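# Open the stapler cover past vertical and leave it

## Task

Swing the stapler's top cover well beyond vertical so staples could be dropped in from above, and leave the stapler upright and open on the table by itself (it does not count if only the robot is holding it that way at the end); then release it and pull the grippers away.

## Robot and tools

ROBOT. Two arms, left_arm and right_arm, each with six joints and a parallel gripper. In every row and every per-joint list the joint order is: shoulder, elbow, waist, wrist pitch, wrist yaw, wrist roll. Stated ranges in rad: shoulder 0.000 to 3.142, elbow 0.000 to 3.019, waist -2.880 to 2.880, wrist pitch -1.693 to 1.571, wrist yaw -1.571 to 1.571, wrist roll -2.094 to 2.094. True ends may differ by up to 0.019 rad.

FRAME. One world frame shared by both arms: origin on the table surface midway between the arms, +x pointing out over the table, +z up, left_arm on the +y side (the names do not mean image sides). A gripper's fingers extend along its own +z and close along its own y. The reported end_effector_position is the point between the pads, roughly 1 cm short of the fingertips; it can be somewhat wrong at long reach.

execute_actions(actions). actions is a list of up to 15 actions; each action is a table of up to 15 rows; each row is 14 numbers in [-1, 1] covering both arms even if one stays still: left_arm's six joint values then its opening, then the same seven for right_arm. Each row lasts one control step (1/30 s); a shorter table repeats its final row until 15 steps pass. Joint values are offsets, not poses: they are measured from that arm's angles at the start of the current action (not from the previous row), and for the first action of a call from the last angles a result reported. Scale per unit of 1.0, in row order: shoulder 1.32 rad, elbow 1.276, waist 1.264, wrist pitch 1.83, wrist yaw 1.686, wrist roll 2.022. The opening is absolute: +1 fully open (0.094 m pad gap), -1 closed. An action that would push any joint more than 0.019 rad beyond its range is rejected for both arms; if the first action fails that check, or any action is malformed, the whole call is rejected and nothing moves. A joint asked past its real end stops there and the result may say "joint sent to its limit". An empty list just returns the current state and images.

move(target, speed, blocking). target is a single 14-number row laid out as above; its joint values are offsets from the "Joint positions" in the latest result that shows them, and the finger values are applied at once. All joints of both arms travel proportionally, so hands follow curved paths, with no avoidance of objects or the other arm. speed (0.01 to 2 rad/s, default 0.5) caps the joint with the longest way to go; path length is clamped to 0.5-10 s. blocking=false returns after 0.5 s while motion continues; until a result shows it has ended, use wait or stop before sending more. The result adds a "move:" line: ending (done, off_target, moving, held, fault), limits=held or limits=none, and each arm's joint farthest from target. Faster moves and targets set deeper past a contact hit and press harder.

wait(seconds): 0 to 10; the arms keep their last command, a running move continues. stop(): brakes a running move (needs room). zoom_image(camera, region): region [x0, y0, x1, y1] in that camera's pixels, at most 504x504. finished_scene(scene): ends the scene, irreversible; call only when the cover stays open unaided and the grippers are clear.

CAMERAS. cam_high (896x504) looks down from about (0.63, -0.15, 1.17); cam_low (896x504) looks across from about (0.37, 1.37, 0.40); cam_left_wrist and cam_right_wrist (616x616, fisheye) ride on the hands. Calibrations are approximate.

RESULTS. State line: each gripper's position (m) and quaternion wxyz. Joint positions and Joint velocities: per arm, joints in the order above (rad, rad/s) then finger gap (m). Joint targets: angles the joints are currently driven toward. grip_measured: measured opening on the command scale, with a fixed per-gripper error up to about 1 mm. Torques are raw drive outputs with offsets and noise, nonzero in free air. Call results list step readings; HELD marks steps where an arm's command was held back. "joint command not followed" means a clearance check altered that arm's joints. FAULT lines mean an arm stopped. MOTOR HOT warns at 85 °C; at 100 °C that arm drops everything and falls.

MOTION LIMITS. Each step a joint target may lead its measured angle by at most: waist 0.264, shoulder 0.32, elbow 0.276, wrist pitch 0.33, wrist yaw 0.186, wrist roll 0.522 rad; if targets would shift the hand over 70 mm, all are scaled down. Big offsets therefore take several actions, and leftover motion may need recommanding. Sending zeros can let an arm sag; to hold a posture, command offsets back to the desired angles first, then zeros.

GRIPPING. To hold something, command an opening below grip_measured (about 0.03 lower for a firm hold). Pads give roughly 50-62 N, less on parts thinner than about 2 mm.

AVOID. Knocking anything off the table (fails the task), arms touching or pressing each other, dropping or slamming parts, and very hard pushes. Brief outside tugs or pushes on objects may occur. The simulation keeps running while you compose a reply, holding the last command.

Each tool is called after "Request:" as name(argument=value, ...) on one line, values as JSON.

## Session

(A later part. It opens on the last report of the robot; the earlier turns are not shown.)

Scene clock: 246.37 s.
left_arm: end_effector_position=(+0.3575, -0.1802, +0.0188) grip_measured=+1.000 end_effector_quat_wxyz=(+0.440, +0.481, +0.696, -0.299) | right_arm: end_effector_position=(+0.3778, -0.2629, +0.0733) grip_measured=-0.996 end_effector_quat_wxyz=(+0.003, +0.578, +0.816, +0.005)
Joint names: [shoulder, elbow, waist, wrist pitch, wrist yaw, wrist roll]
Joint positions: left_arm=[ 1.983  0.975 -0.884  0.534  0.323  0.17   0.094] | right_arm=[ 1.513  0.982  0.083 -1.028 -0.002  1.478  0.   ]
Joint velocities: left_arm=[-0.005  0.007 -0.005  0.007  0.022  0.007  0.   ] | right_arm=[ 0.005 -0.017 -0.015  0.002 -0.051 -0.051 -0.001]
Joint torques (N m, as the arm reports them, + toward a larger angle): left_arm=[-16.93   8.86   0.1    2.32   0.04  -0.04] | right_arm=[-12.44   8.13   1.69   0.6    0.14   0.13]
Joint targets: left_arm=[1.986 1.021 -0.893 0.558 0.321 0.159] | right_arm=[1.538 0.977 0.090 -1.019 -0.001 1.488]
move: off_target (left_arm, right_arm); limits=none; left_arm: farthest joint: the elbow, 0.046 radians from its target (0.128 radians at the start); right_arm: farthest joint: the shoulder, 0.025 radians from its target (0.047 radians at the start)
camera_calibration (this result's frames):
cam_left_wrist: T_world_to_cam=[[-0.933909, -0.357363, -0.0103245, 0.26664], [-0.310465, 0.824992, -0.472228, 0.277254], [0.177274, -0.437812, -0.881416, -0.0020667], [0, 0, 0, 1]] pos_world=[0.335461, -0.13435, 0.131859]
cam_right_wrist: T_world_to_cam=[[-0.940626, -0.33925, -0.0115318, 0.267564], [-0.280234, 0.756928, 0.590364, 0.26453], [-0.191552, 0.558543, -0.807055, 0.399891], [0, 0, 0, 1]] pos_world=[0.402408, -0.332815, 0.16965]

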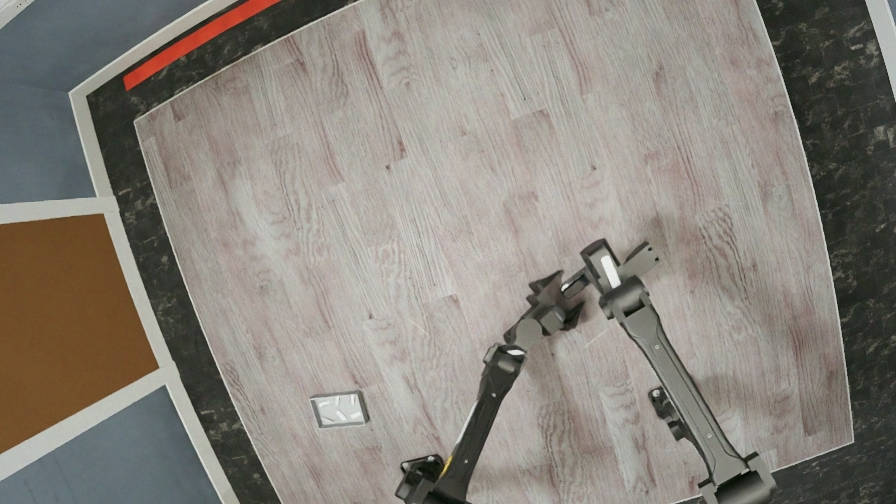

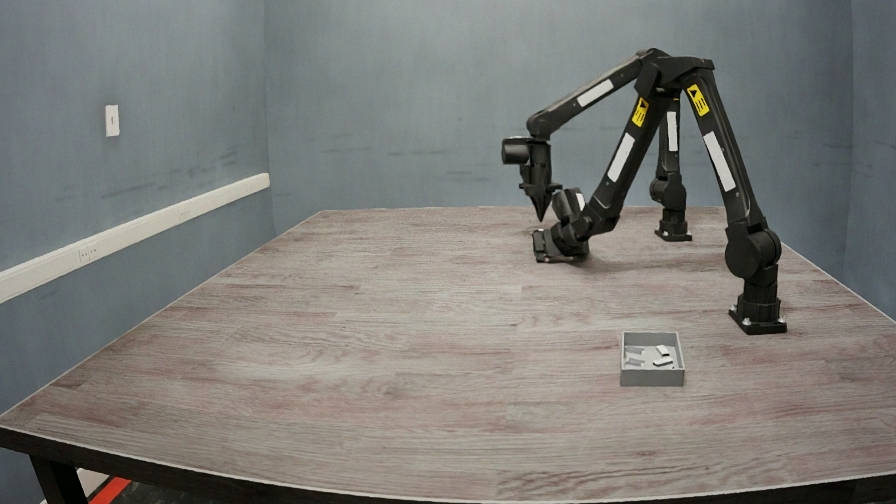

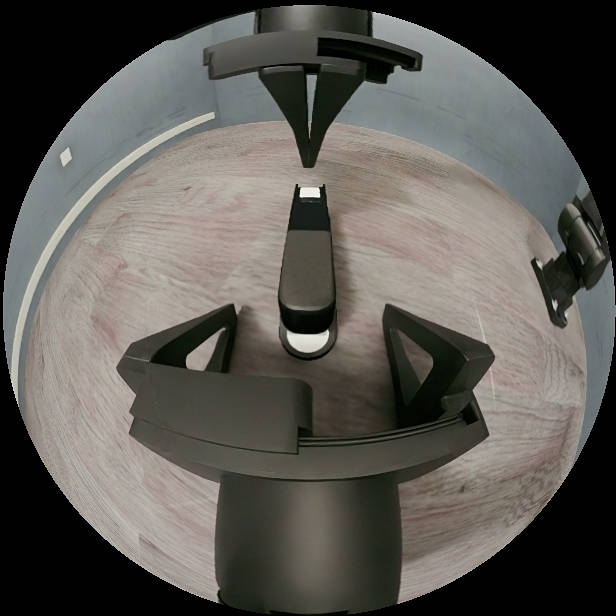

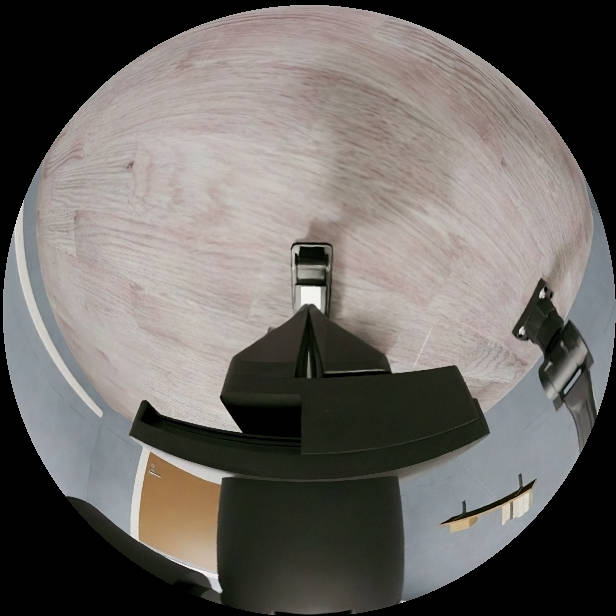

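Request:
move(target=[0.01, 0.036, -0.007, 0.013, -0.001, -0.0054, -0.02, 0.0286, -0.0139, 0.0055, 0.0189, 0.0, 0.005, -1], speed=0.1)

Request:
zoom_image(camera="cam_left_wrist", region=[200, 130, 420, 400])

Scene clock: 254.47 s.
left_arm: end_effector_position=(+0.3574, -0.1801, +0.0177) grip_measured=-0.018 end_effector_quat_wxyz=(+0.440, +0.481, +0.697, -0.299) | right_arm: end_effector_position=(+0.3785, -0.2627, +0.0659) grip_measured=-0.996 end_effector_quat_wxyz=(+0.004, +0.579, +0.816, +0.007)
Joint names: [shoulder, elbow, waist, wrist pitch, wrist yaw, wrist roll]
Joint positions: left_arm=[ 1.985  0.975 -0.884  0.535  0.323  0.17   0.046] | right_arm=[ 1.523  0.971  0.083 -1.003 -0.002  1.479  0.   ]
Joint velocities: left_arm=[-0.015 -0.017 -0.005 -0.002  0.007  0.007 -0.001] | right_arm=[ 0.005  0.002  0.005  0.007 -0.051 -0.007 -0.001]
Joint torques (N m, as the arm reports them, + toward a larger angle): left_arm=[-16.37   8.63  -0.06   2.31   0.03  -0.02] | right_arm=[-11.73   7.92   1.24   0.59   0.07   0.14]
Joint targets: left_arm=[1.996 1.021 -0.893 0.557 0.322 0.159] | right_arm=[1.551 0.964 0.090 -0.994 -0.002 1.488]
move: off_target (left_arm, right_arm); limits=none; left_arm: farthest joint: the elbow, 0.046 radians from its target (0.046 radians at the start); right_arm: farthest joint: the shoulder, 0.027 radians from its target (0.038 radians at the start)
camera_calibration (this result's frames):
cam_left_wrist: T_world_to_cam=[[-0.933858, -0.357513, -0.00970904, 0.26654], [-0.310993, 0.825151, -0.471603, 0.276858], [0.176616, -0.437391, -0.881757, -0.00269323], [0, 0, 0, 1]] pos_world=[0.335487, -0.134336, 0.13078]
cam_right_wrist: T_world_to_cam=[[-0.940958, -0.338159, -0.0157053, 0.268919], [-0.281767, 0.75664, 0.590004, 0.269537], [-0.187632, 0.559594, -0.807248, 0.392702], [0, 0, 0, 1]] pos_world=[0.402672, -0.332759, 0.162203]

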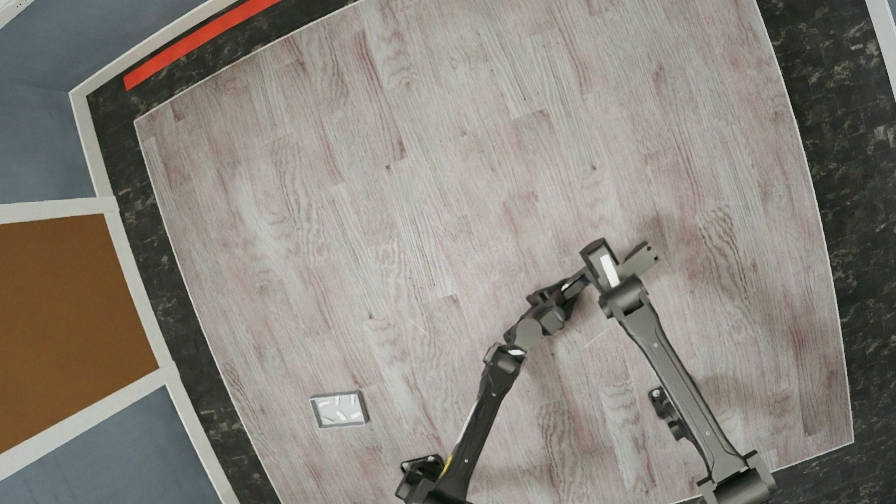

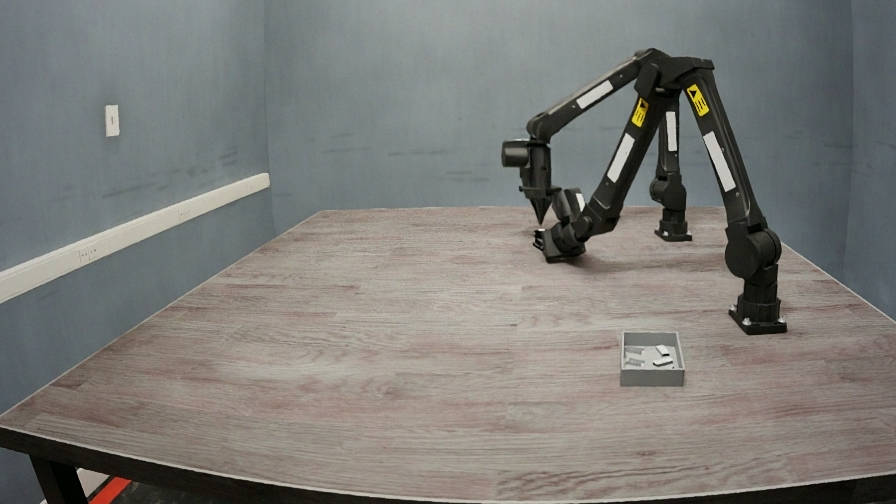

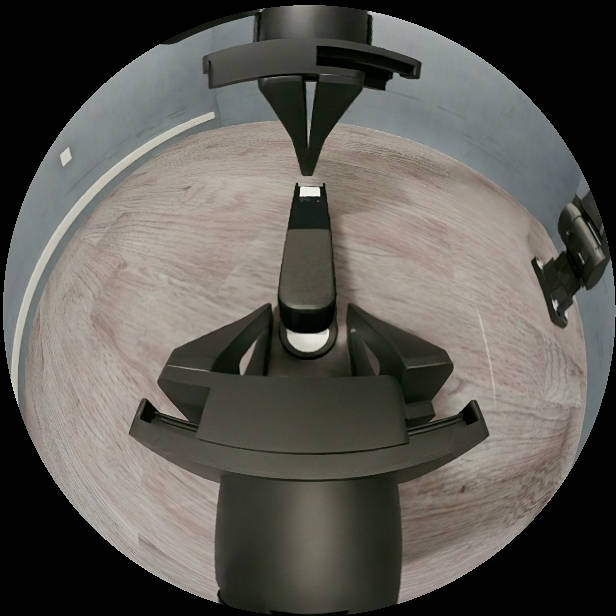

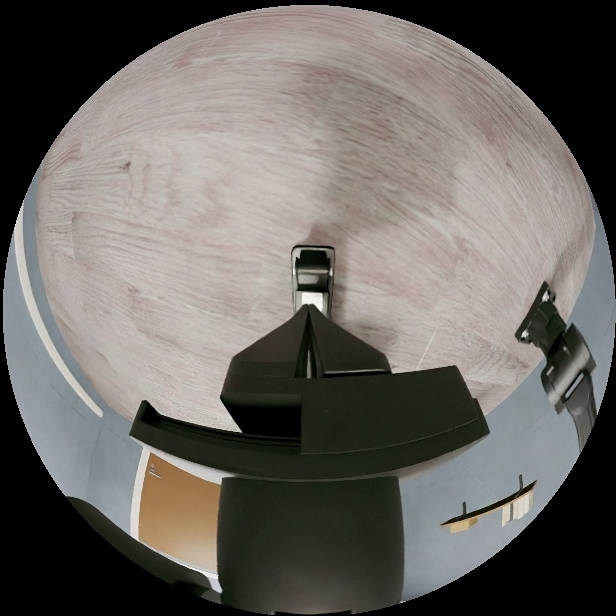

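Region (200, 130, 420, 400) of cam_left_wrist's 616x616 image, scaled by 1.867, with more detail than that image has; it fills the left 411 columns of this view, and the rest is white.

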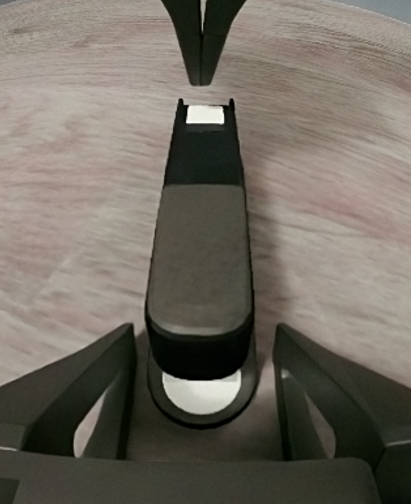

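Request:
move(target=[0.016, 0.036, -0.007, 0.012, -0.001, -0.0054, -0.02, 0.0266, -0.011, 0.0055, 0.0127, 0.0, 0.0045, -1], speed=0.1)

Request:
zoom_image(camera="cam_left_wrist", region=[200, 130, 420, 400])

Scene clock: 258.73 s.
left_arm: end_effector_position=(+0.3577, -0.1804, +0.0173) grip_measured=-0.018 end_effector_quat_wxyz=(+0.441, +0.481, +0.696, -0.300) | right_arm: end_effector_position=(+0.3785, -0.2627, +0.0612) grip_measured=-0.996 end_effector_quat_wxyz=(+0.005, +0.579, +0.816, +0.007)
Joint names: [shoulder, elbow, waist, wrist pitch, wrist yaw, wrist roll]
Joint positions: left_arm=[ 1.988  0.975 -0.884  0.541  0.323  0.169  0.046] | right_arm=[ 1.53   0.964  0.083 -0.988 -0.002  1.479  0.   ]
Joint velocities: left_arm=[ 0.015 -0.022 -0.005 -0.002 -0.022  0.007 -0.   ] | right_arm=[ 0.015 -0.012 -0.015 -0.007  0.007 -0.081  0.001]
Joint torques (N m, as the arm reports them, + toward a larger angle): left_arm=[-15.48   8.71  -0.2    2.09   0.03  -0.02] | right_arm=[-11.9    7.83   1.17   0.57   0.07   0.13]
Joint targets: left_arm=[2.006 1.021 -0.893 0.557 0.322 0.159] | right_arm=[1.558 0.957 0.090 -0.980 -0.002 1.488]
move: off_target (left_arm, right_arm); limits=none; left_arm: farthest joint: the elbow, 0.046 radians from its target (0.046 radians at the start); right_arm: farthest joint: the shoulder, 0.028 radians from its target (0.035 radians at the start)
camera_calibration (this result's frames):
cam_left_wrist: T_world_to_cam=[[-0.933668, -0.358003, -0.00989857, 0.26651], [-0.310773, 0.82361, -0.474433, 0.276661], [0.178001, -0.439886, -0.880236, -0.00416982], [0, 0, 0, 1]] pos_world=[0.335553, -0.134283, 0.130225]
cam_right_wrist: T_world_to_cam=[[-0.940946, -0.338156, -0.0164643, 0.268846], [-0.282203, 0.75653, 0.589935, 0.27242], [-0.187034, 0.559743, -0.807283, 0.388759], [0, 0, 0, 1]] pos_world=[0.402559, -0.332787, 0.157555]

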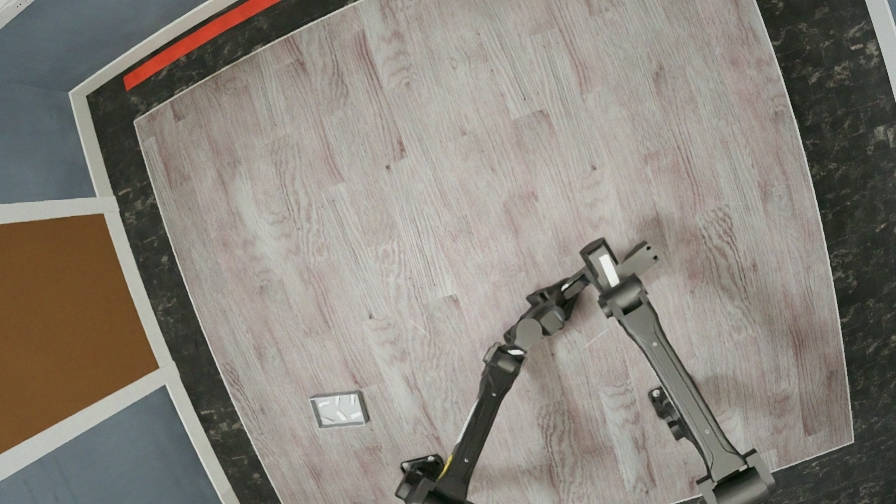

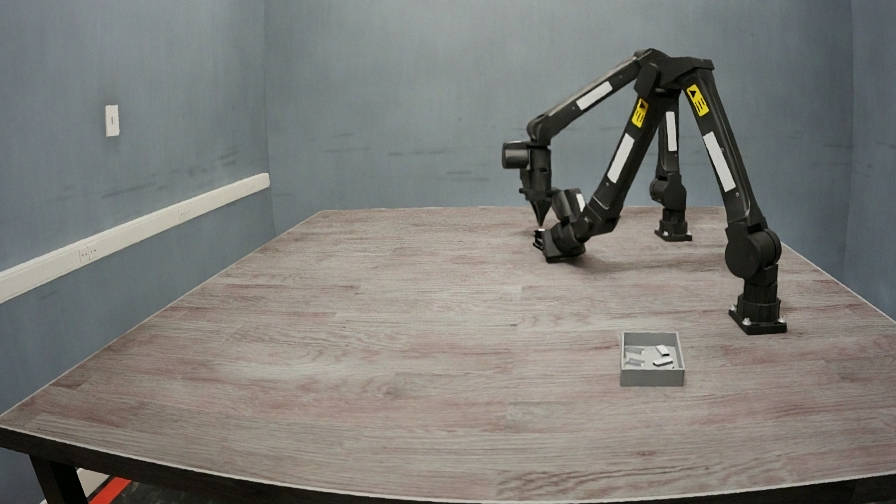

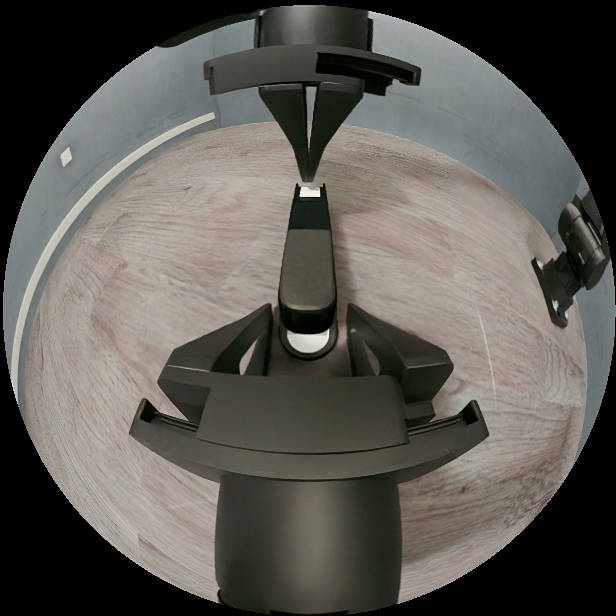

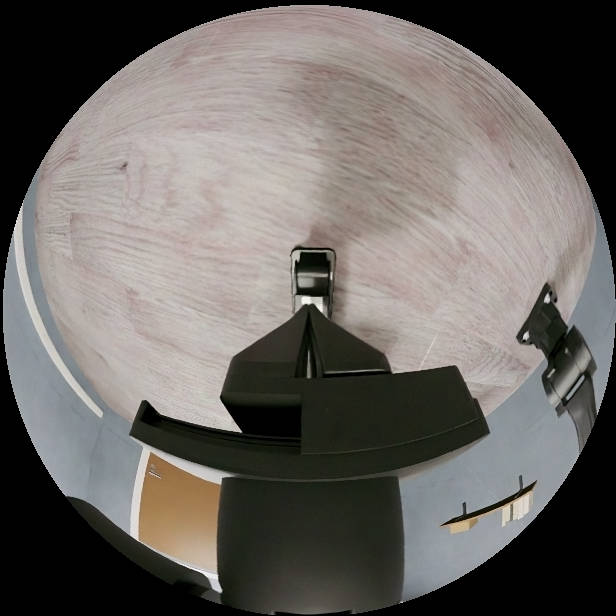

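Region (200, 130, 420, 400) of cam_left_wrist's 616x616 image, scaled by 1.867, with more detail than that image has; it fills the left 411 columns of this view, and the rest is white.

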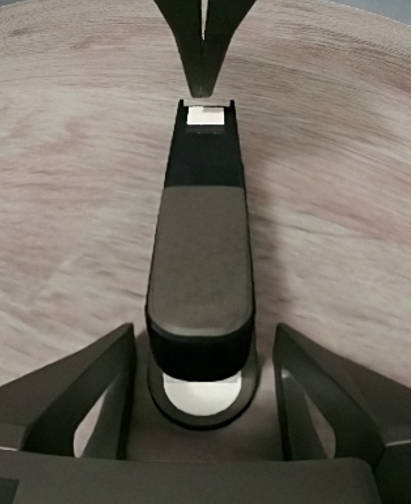

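Request:
move(target=[0.012, 0.036, -0.007, 0.009, -0.001, -0.005, -0.33, 0.0255, -0.01, 0.0055, 0.0106, 0.0, 0.0045, -1], speed=0.1)

Request:
zoom_image(camera="cam_left_wrist", region=[200, 130, 420, 400])

Scene clock: 263.00 s.
left_arm: end_effector_position=(+0.3578, -0.1805, +0.0175) grip_measured=-0.292 end_effector_quat_wxyz=(+0.441, +0.481, +0.696, -0.300) | right_arm: end_effector_position=(+0.3781, -0.2628, +0.0575) grip_measured=-0.996 end_effector_quat_wxyz=(+0.004, +0.579, +0.815, +0.007)
Joint names: [shoulder, elbow, waist, wrist pitch, wrist yaw, wrist roll]
Joint positions: left_arm=[ 1.988  0.975 -0.884  0.541  0.323  0.168  0.033] | right_arm=[ 1.535  0.959  0.083 -0.978 -0.002  1.48   0.   ]
Joint velocities: left_arm=[ 0.005 -0.007 -0.005 -0.012 -0.037  0.007 -0.001] | right_arm=[-0.015 -0.002  0.005 -0.007 -0.037  0.051 -0.   ]
Joint torques (N m, as the arm reports them, + toward a larger angle): left_arm=[-15.58   8.66  -0.18   2.07   0.05  -0.03] | right_arm=[-11.81   7.82   1.22   0.62   0.07   0.13]
Joint targets: left_arm=[2.004 1.021 -0.893 0.558 0.322 0.158] | right_arm=[1.564 0.952 0.090 -0.969 -0.002 1.489]
move: off_target (left_arm, right_arm); limits=none; left_arm: farthest joint: the elbow, 0.046 radians from its target (0.046 radians at the start); right_arm: farthest joint: the shoulder, 0.029 radians from its target (0.034 radians at the start)
camera_calibration (this result's frames):
cam_left_wrist: T_world_to_cam=[[-0.93361, -0.358161, -0.0096899, 0.266518], [-0.31094, 0.823365, -0.474749, 0.276892], [0.178015, -0.440217, -0.880068, -0.00417207], [0, 0, 0, 1]] pos_world=[0.335663, -0.134364, 0.130365]
cam_right_wrist: T_world_to_cam=[[-0.941081, -0.337799, -0.0160845, 0.268502], [-0.281695, 0.756689, 0.589974, 0.274413], [-0.187122, 0.559745, -0.807262, 0.385786], [0, 0, 0, 1]] pos_world=[0.402171, -0.332887, 0.153852]

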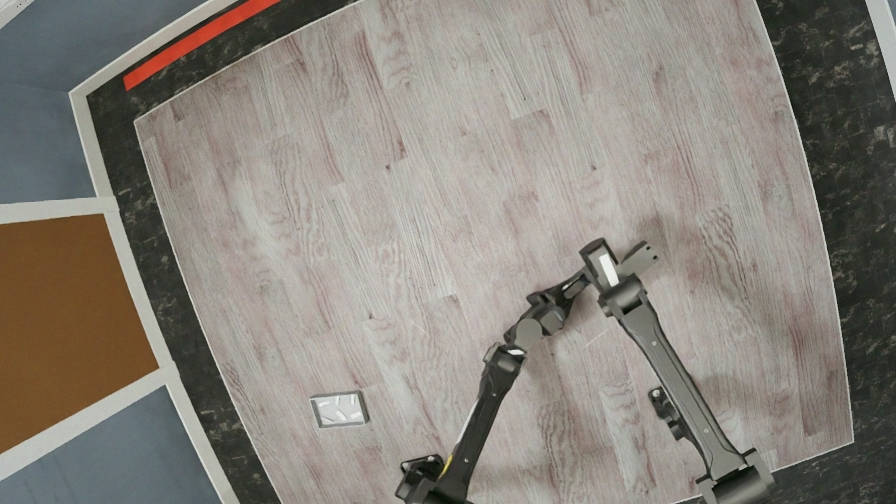

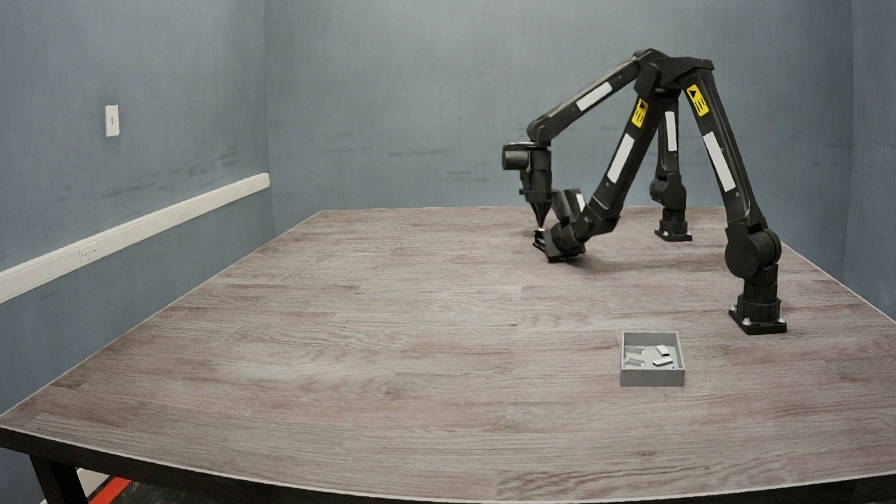

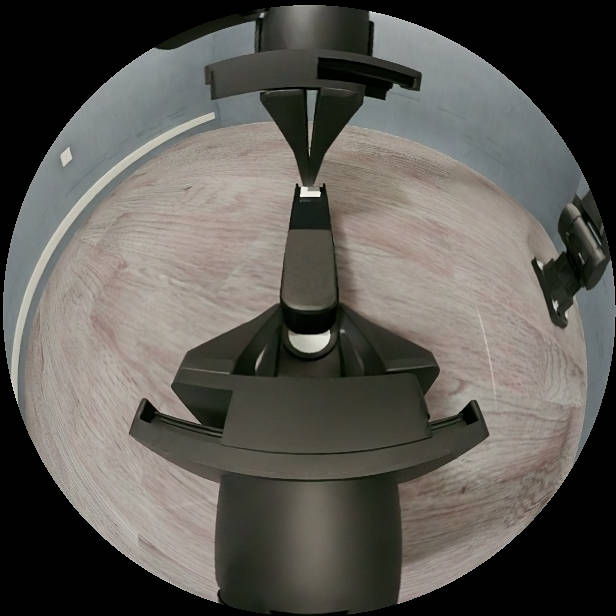

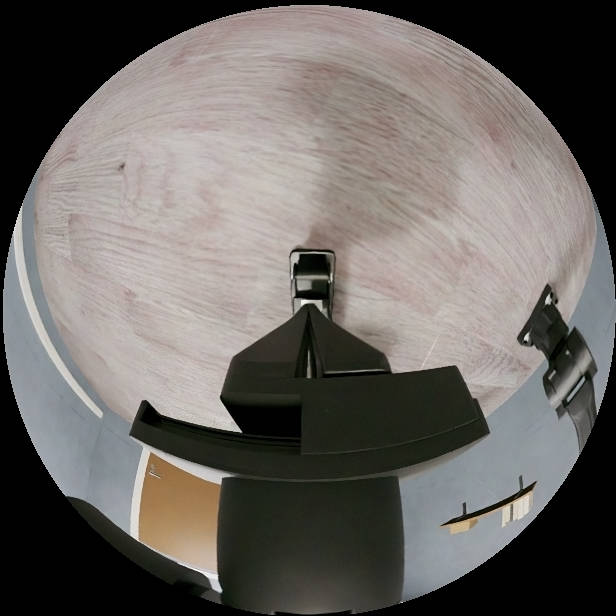

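Region (200, 130, 420, 400) of cam_left_wrist's 616x616 image, scaled by 1.867, with more detail than that image has; it fills the left 411 columns of this view, and the rest is white.

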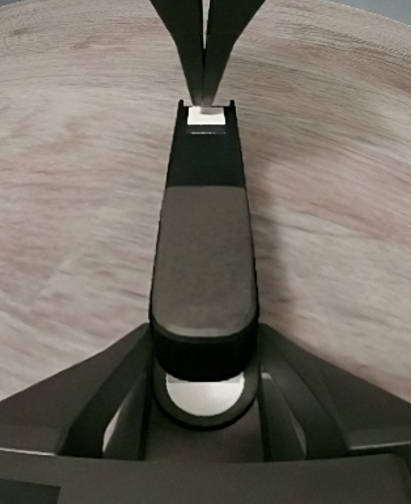

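Request:
move(target=[0.012, 0.036, -0.007, 0.009, -0.001, -0.005, -0.33, 0.0262, -0.0095, 0.0055, 0.0098, 0.0, 0.0045, -1], speed=0.05)

Request:
zoom_image(camera="cam_left_wrist", region=[250, 140, 370, 250])

Request:
zoom_image(camera="cam_right_wrist", region=[250, 230, 380, 340])

Scene clock: 266.63 s.
left_arm: end_effector_position=(+0.3578, -0.1805, +0.0175) grip_measured=-0.292 end_effector_quat_wxyz=(+0.441, +0.481, +0.696, -0.300) | right_arm: end_effector_position=(+0.3776, -0.2629, +0.0538) grip_measured=-0.996 end_effector_quat_wxyz=(+0.004, +0.579, +0.815, +0.006)
Joint names: [shoulder, elbow, waist, wrist pitch, wrist yaw, wrist roll]
Joint positions: left_arm=[ 1.988  0.975 -0.884  0.541  0.323  0.168  0.033] | right_arm=[ 1.54   0.954  0.083 -0.969 -0.002  1.48   0.   ]
Joint velocities: left_arm=[-0.005  0.007 -0.005 -0.002 -0.007  0.081 -0.   ] | right_arm=[-0.005 -0.002 -0.024 -0.002 -0.022  0.007 -0.   ]
Joint torques (N m, as the arm reports them, + toward a larger angle): left_arm=[-15.65   8.72  -0.31   2.11   0.05  -0.02] | right_arm=[-11.7    7.66   1.17   0.59   0.06   0.13]
Joint targets: left_arm=[2.004 1.021 -0.893 0.558 0.322 0.158] | right_arm=[1.569 0.947 0.090 -0.960 -0.002 1.489]
move: off_target (left_arm, right_arm); limits=none; left_arm: farthest joint: the elbow, 0.046 radians from its target (0.046 radians at the start); right_arm: farthest joint: the shoulder, 0.029 radians from its target (0.035 radians at the start)
camera_calibration (this result's frames):
cam_left_wrist: T_world_to_cam=[[-0.93361, -0.358161, -0.0096899, 0.266518], [-0.31094, 0.823365, -0.474749, 0.276892], [0.178015, -0.440217, -0.880068, -0.00417207], [0, 0, 0, 1]] pos_world=[0.335663, -0.134364, 0.130365]
cam_right_wrist: T_world_to_cam=[[-0.941104, -0.337804, -0.0145663, 0.267932], [-0.280822, 0.756907, 0.59011, 0.276295], [-0.188316, 0.559446, -0.807191, 0.383122], [0, 0, 0, 1]] pos_world=[0.40189, -0.332957, 0.15011]

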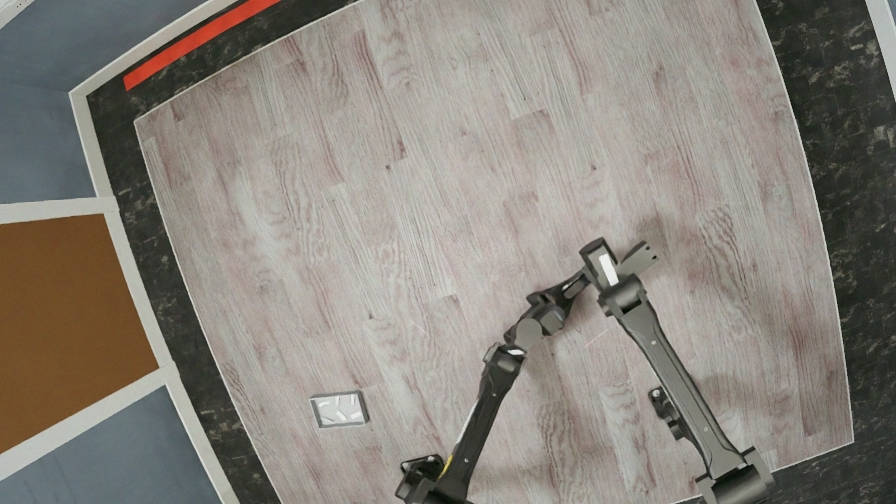

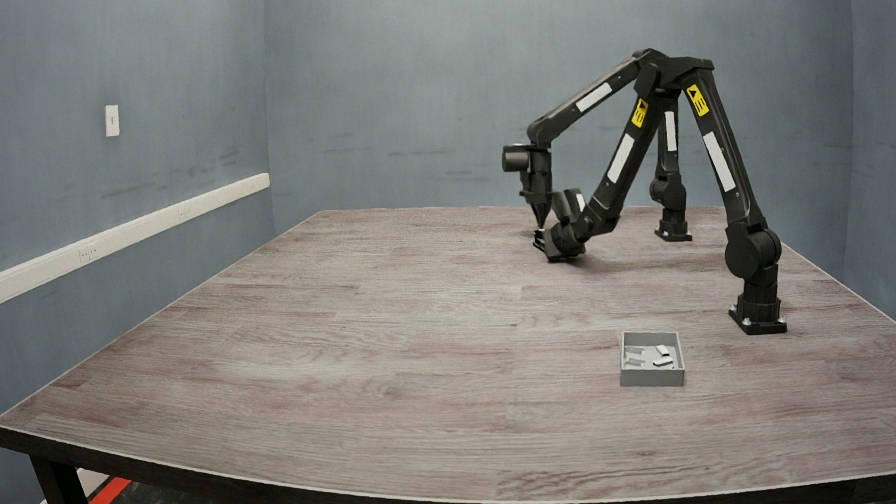

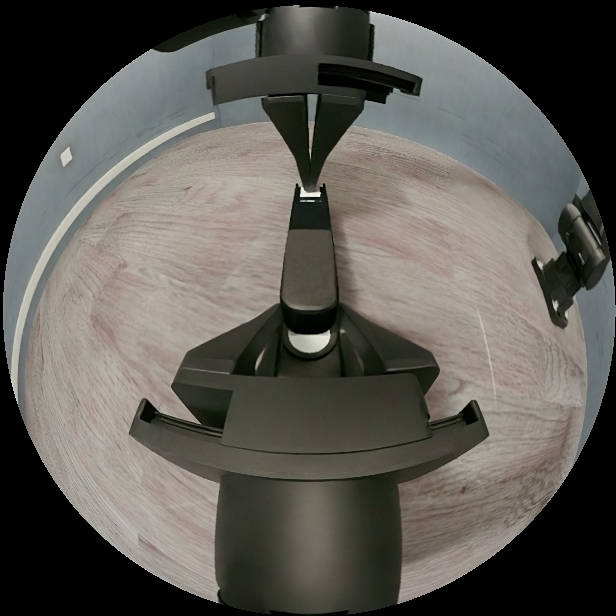

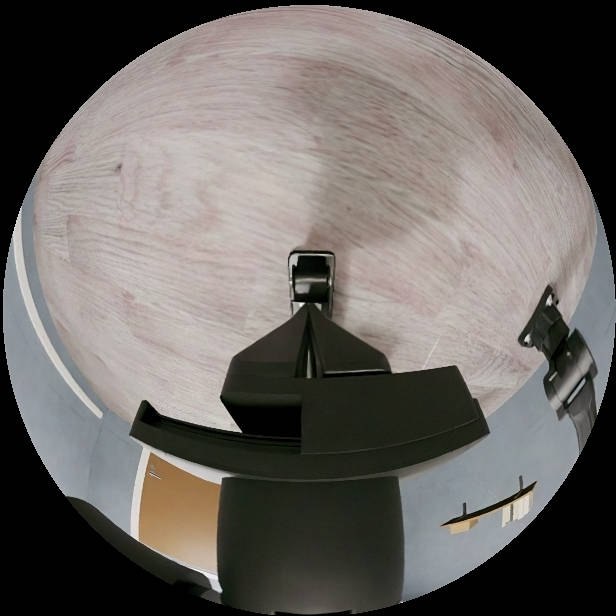

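Region (250, 140, 370, 250) of cam_left_wrist's 616x616 image, scaled by 4.200, with more detail than that image has; it fills the top 462 rows of this view, and the rest is white.

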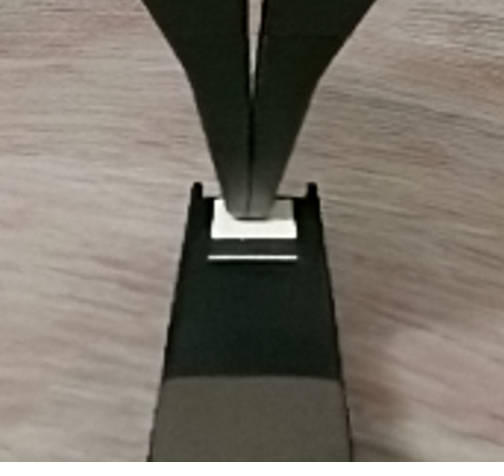

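Region (250, 230, 380, 340) of cam_right_wrist's 616x616 image, scaled by 3.877, with more detail than that image has; it fills the top 426 rows of this view, and the rest is white.

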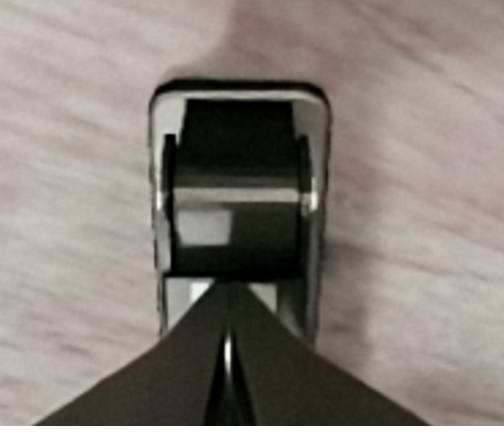

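Request:
move(target=[0.012, 0.036, -0.007, 0.009, -0.001, -0.005, -0.33, 0.0262, -0.0095, 0.0055, 0.0098, 0.0, 0.0045, -1], speed=0.05)

Request:
zoom_image(camera="cam_left_wrist", region=[250, 140, 370, 250])

Scene clock: 270.17 s.
left_arm: end_effector_position=(+0.3578, -0.1805, +0.0175) grip_measured=-0.292 end_effector_quat_wxyz=(+0.441, +0.481, +0.696, -0.300) | right_arm: end_effector_position=(+0.3790, -0.2626, +0.0523) grip_measured=-0.996 end_effector_quat_wxyz=(+0.006, +0.579, +0.815, +0.009)
Joint names: [shoulder, elbow, waist, wrist pitch, wrist yaw, wrist roll]
Joint positions: left_arm=[ 1.988  0.975 -0.884  0.541  0.323  0.168  0.033] | right_arm=[ 1.543  0.952  0.083 -0.959 -0.002  1.48   0.   ]
Joint velocities: left_arm=[-0.015  0.012  0.005 -0.012 -0.007 -0.007  0.   ] | right_arm=[ 0.005  0.002 -0.015 -0.012 -0.081  0.007 -0.001]
Joint torques (N m, as the arm reports them, + toward a larger angle): left_arm=[-15.67   8.65   0.04   2.08   0.01   0.03] | right_arm=[-11.71   7.4    1.27   0.56   0.06   0.12]
Joint targets: left_arm=[2.004 1.021 -0.893 0.558 0.322 0.158] | right_arm=[1.575 0.941 0.090 -0.951 -0.002 1.489]
move: off_target (left_arm, right_arm); limits=none; left_arm: farthest joint: the elbow, 0.046 radians from its target (0.046 radians at the start); right_arm: farthest joint: the shoulder, 0.032 radians from its target (0.034 radians at the start)
camera_calibration (this result's frames):
cam_left_wrist: T_world_to_cam=[[-0.93361, -0.358161, -0.0096899, 0.266518], [-0.31094, 0.823365, -0.474749, 0.276892], [0.178015, -0.440217, -0.880068, -0.00417207], [0, 0, 0, 1]] pos_world=[0.335663, -0.134364, 0.130365]
cam_right_wrist: T_world_to_cam=[[-0.941136, -0.337421, -0.0202591, 0.269702], [-0.283806, 0.756192, 0.589599, 0.278238], [-0.183623, 0.560643, -0.807442, 0.380574], [0, 0, 0, 1]] pos_world=[0.402674, -0.332764, 0.148706]

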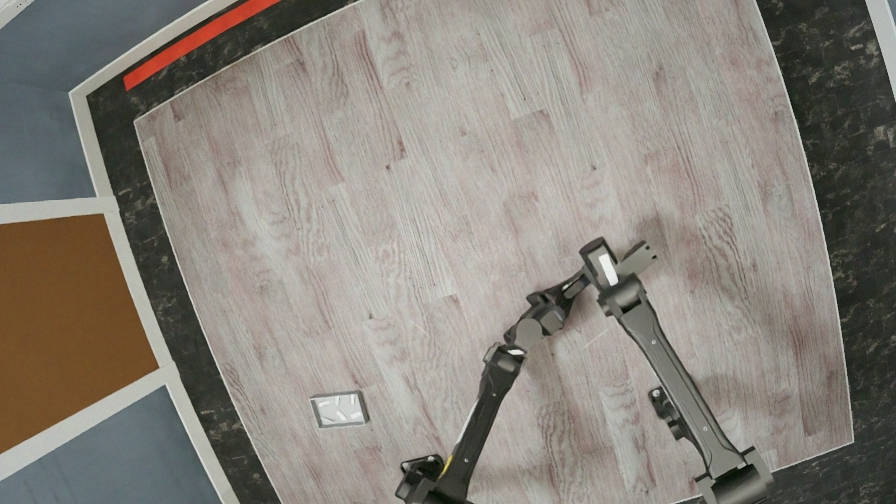

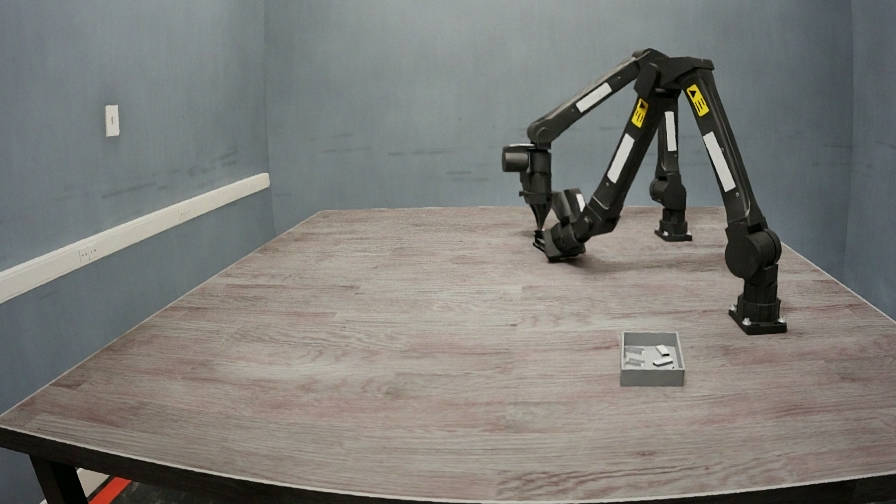

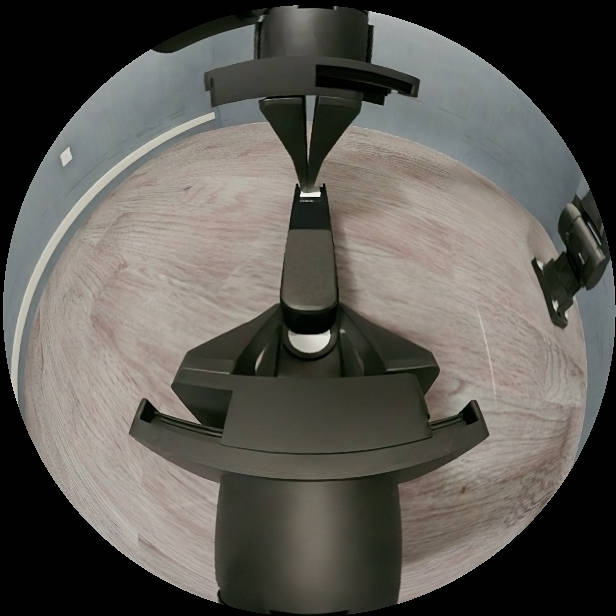

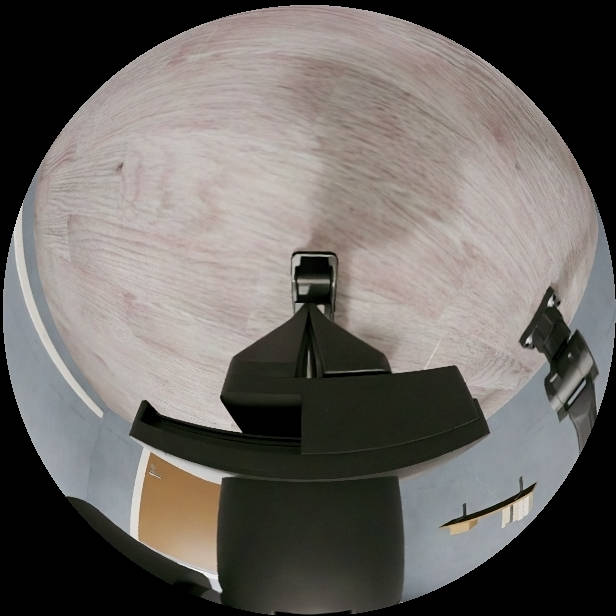

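Region (250, 140, 370, 250) of cam_left_wrist's 616x616 image, scaled by 4.200, with more detail than that image has; it fills the top 462 rows of this view, and the rest is white.

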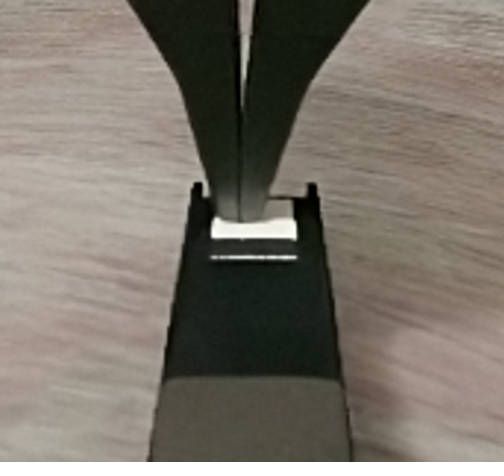

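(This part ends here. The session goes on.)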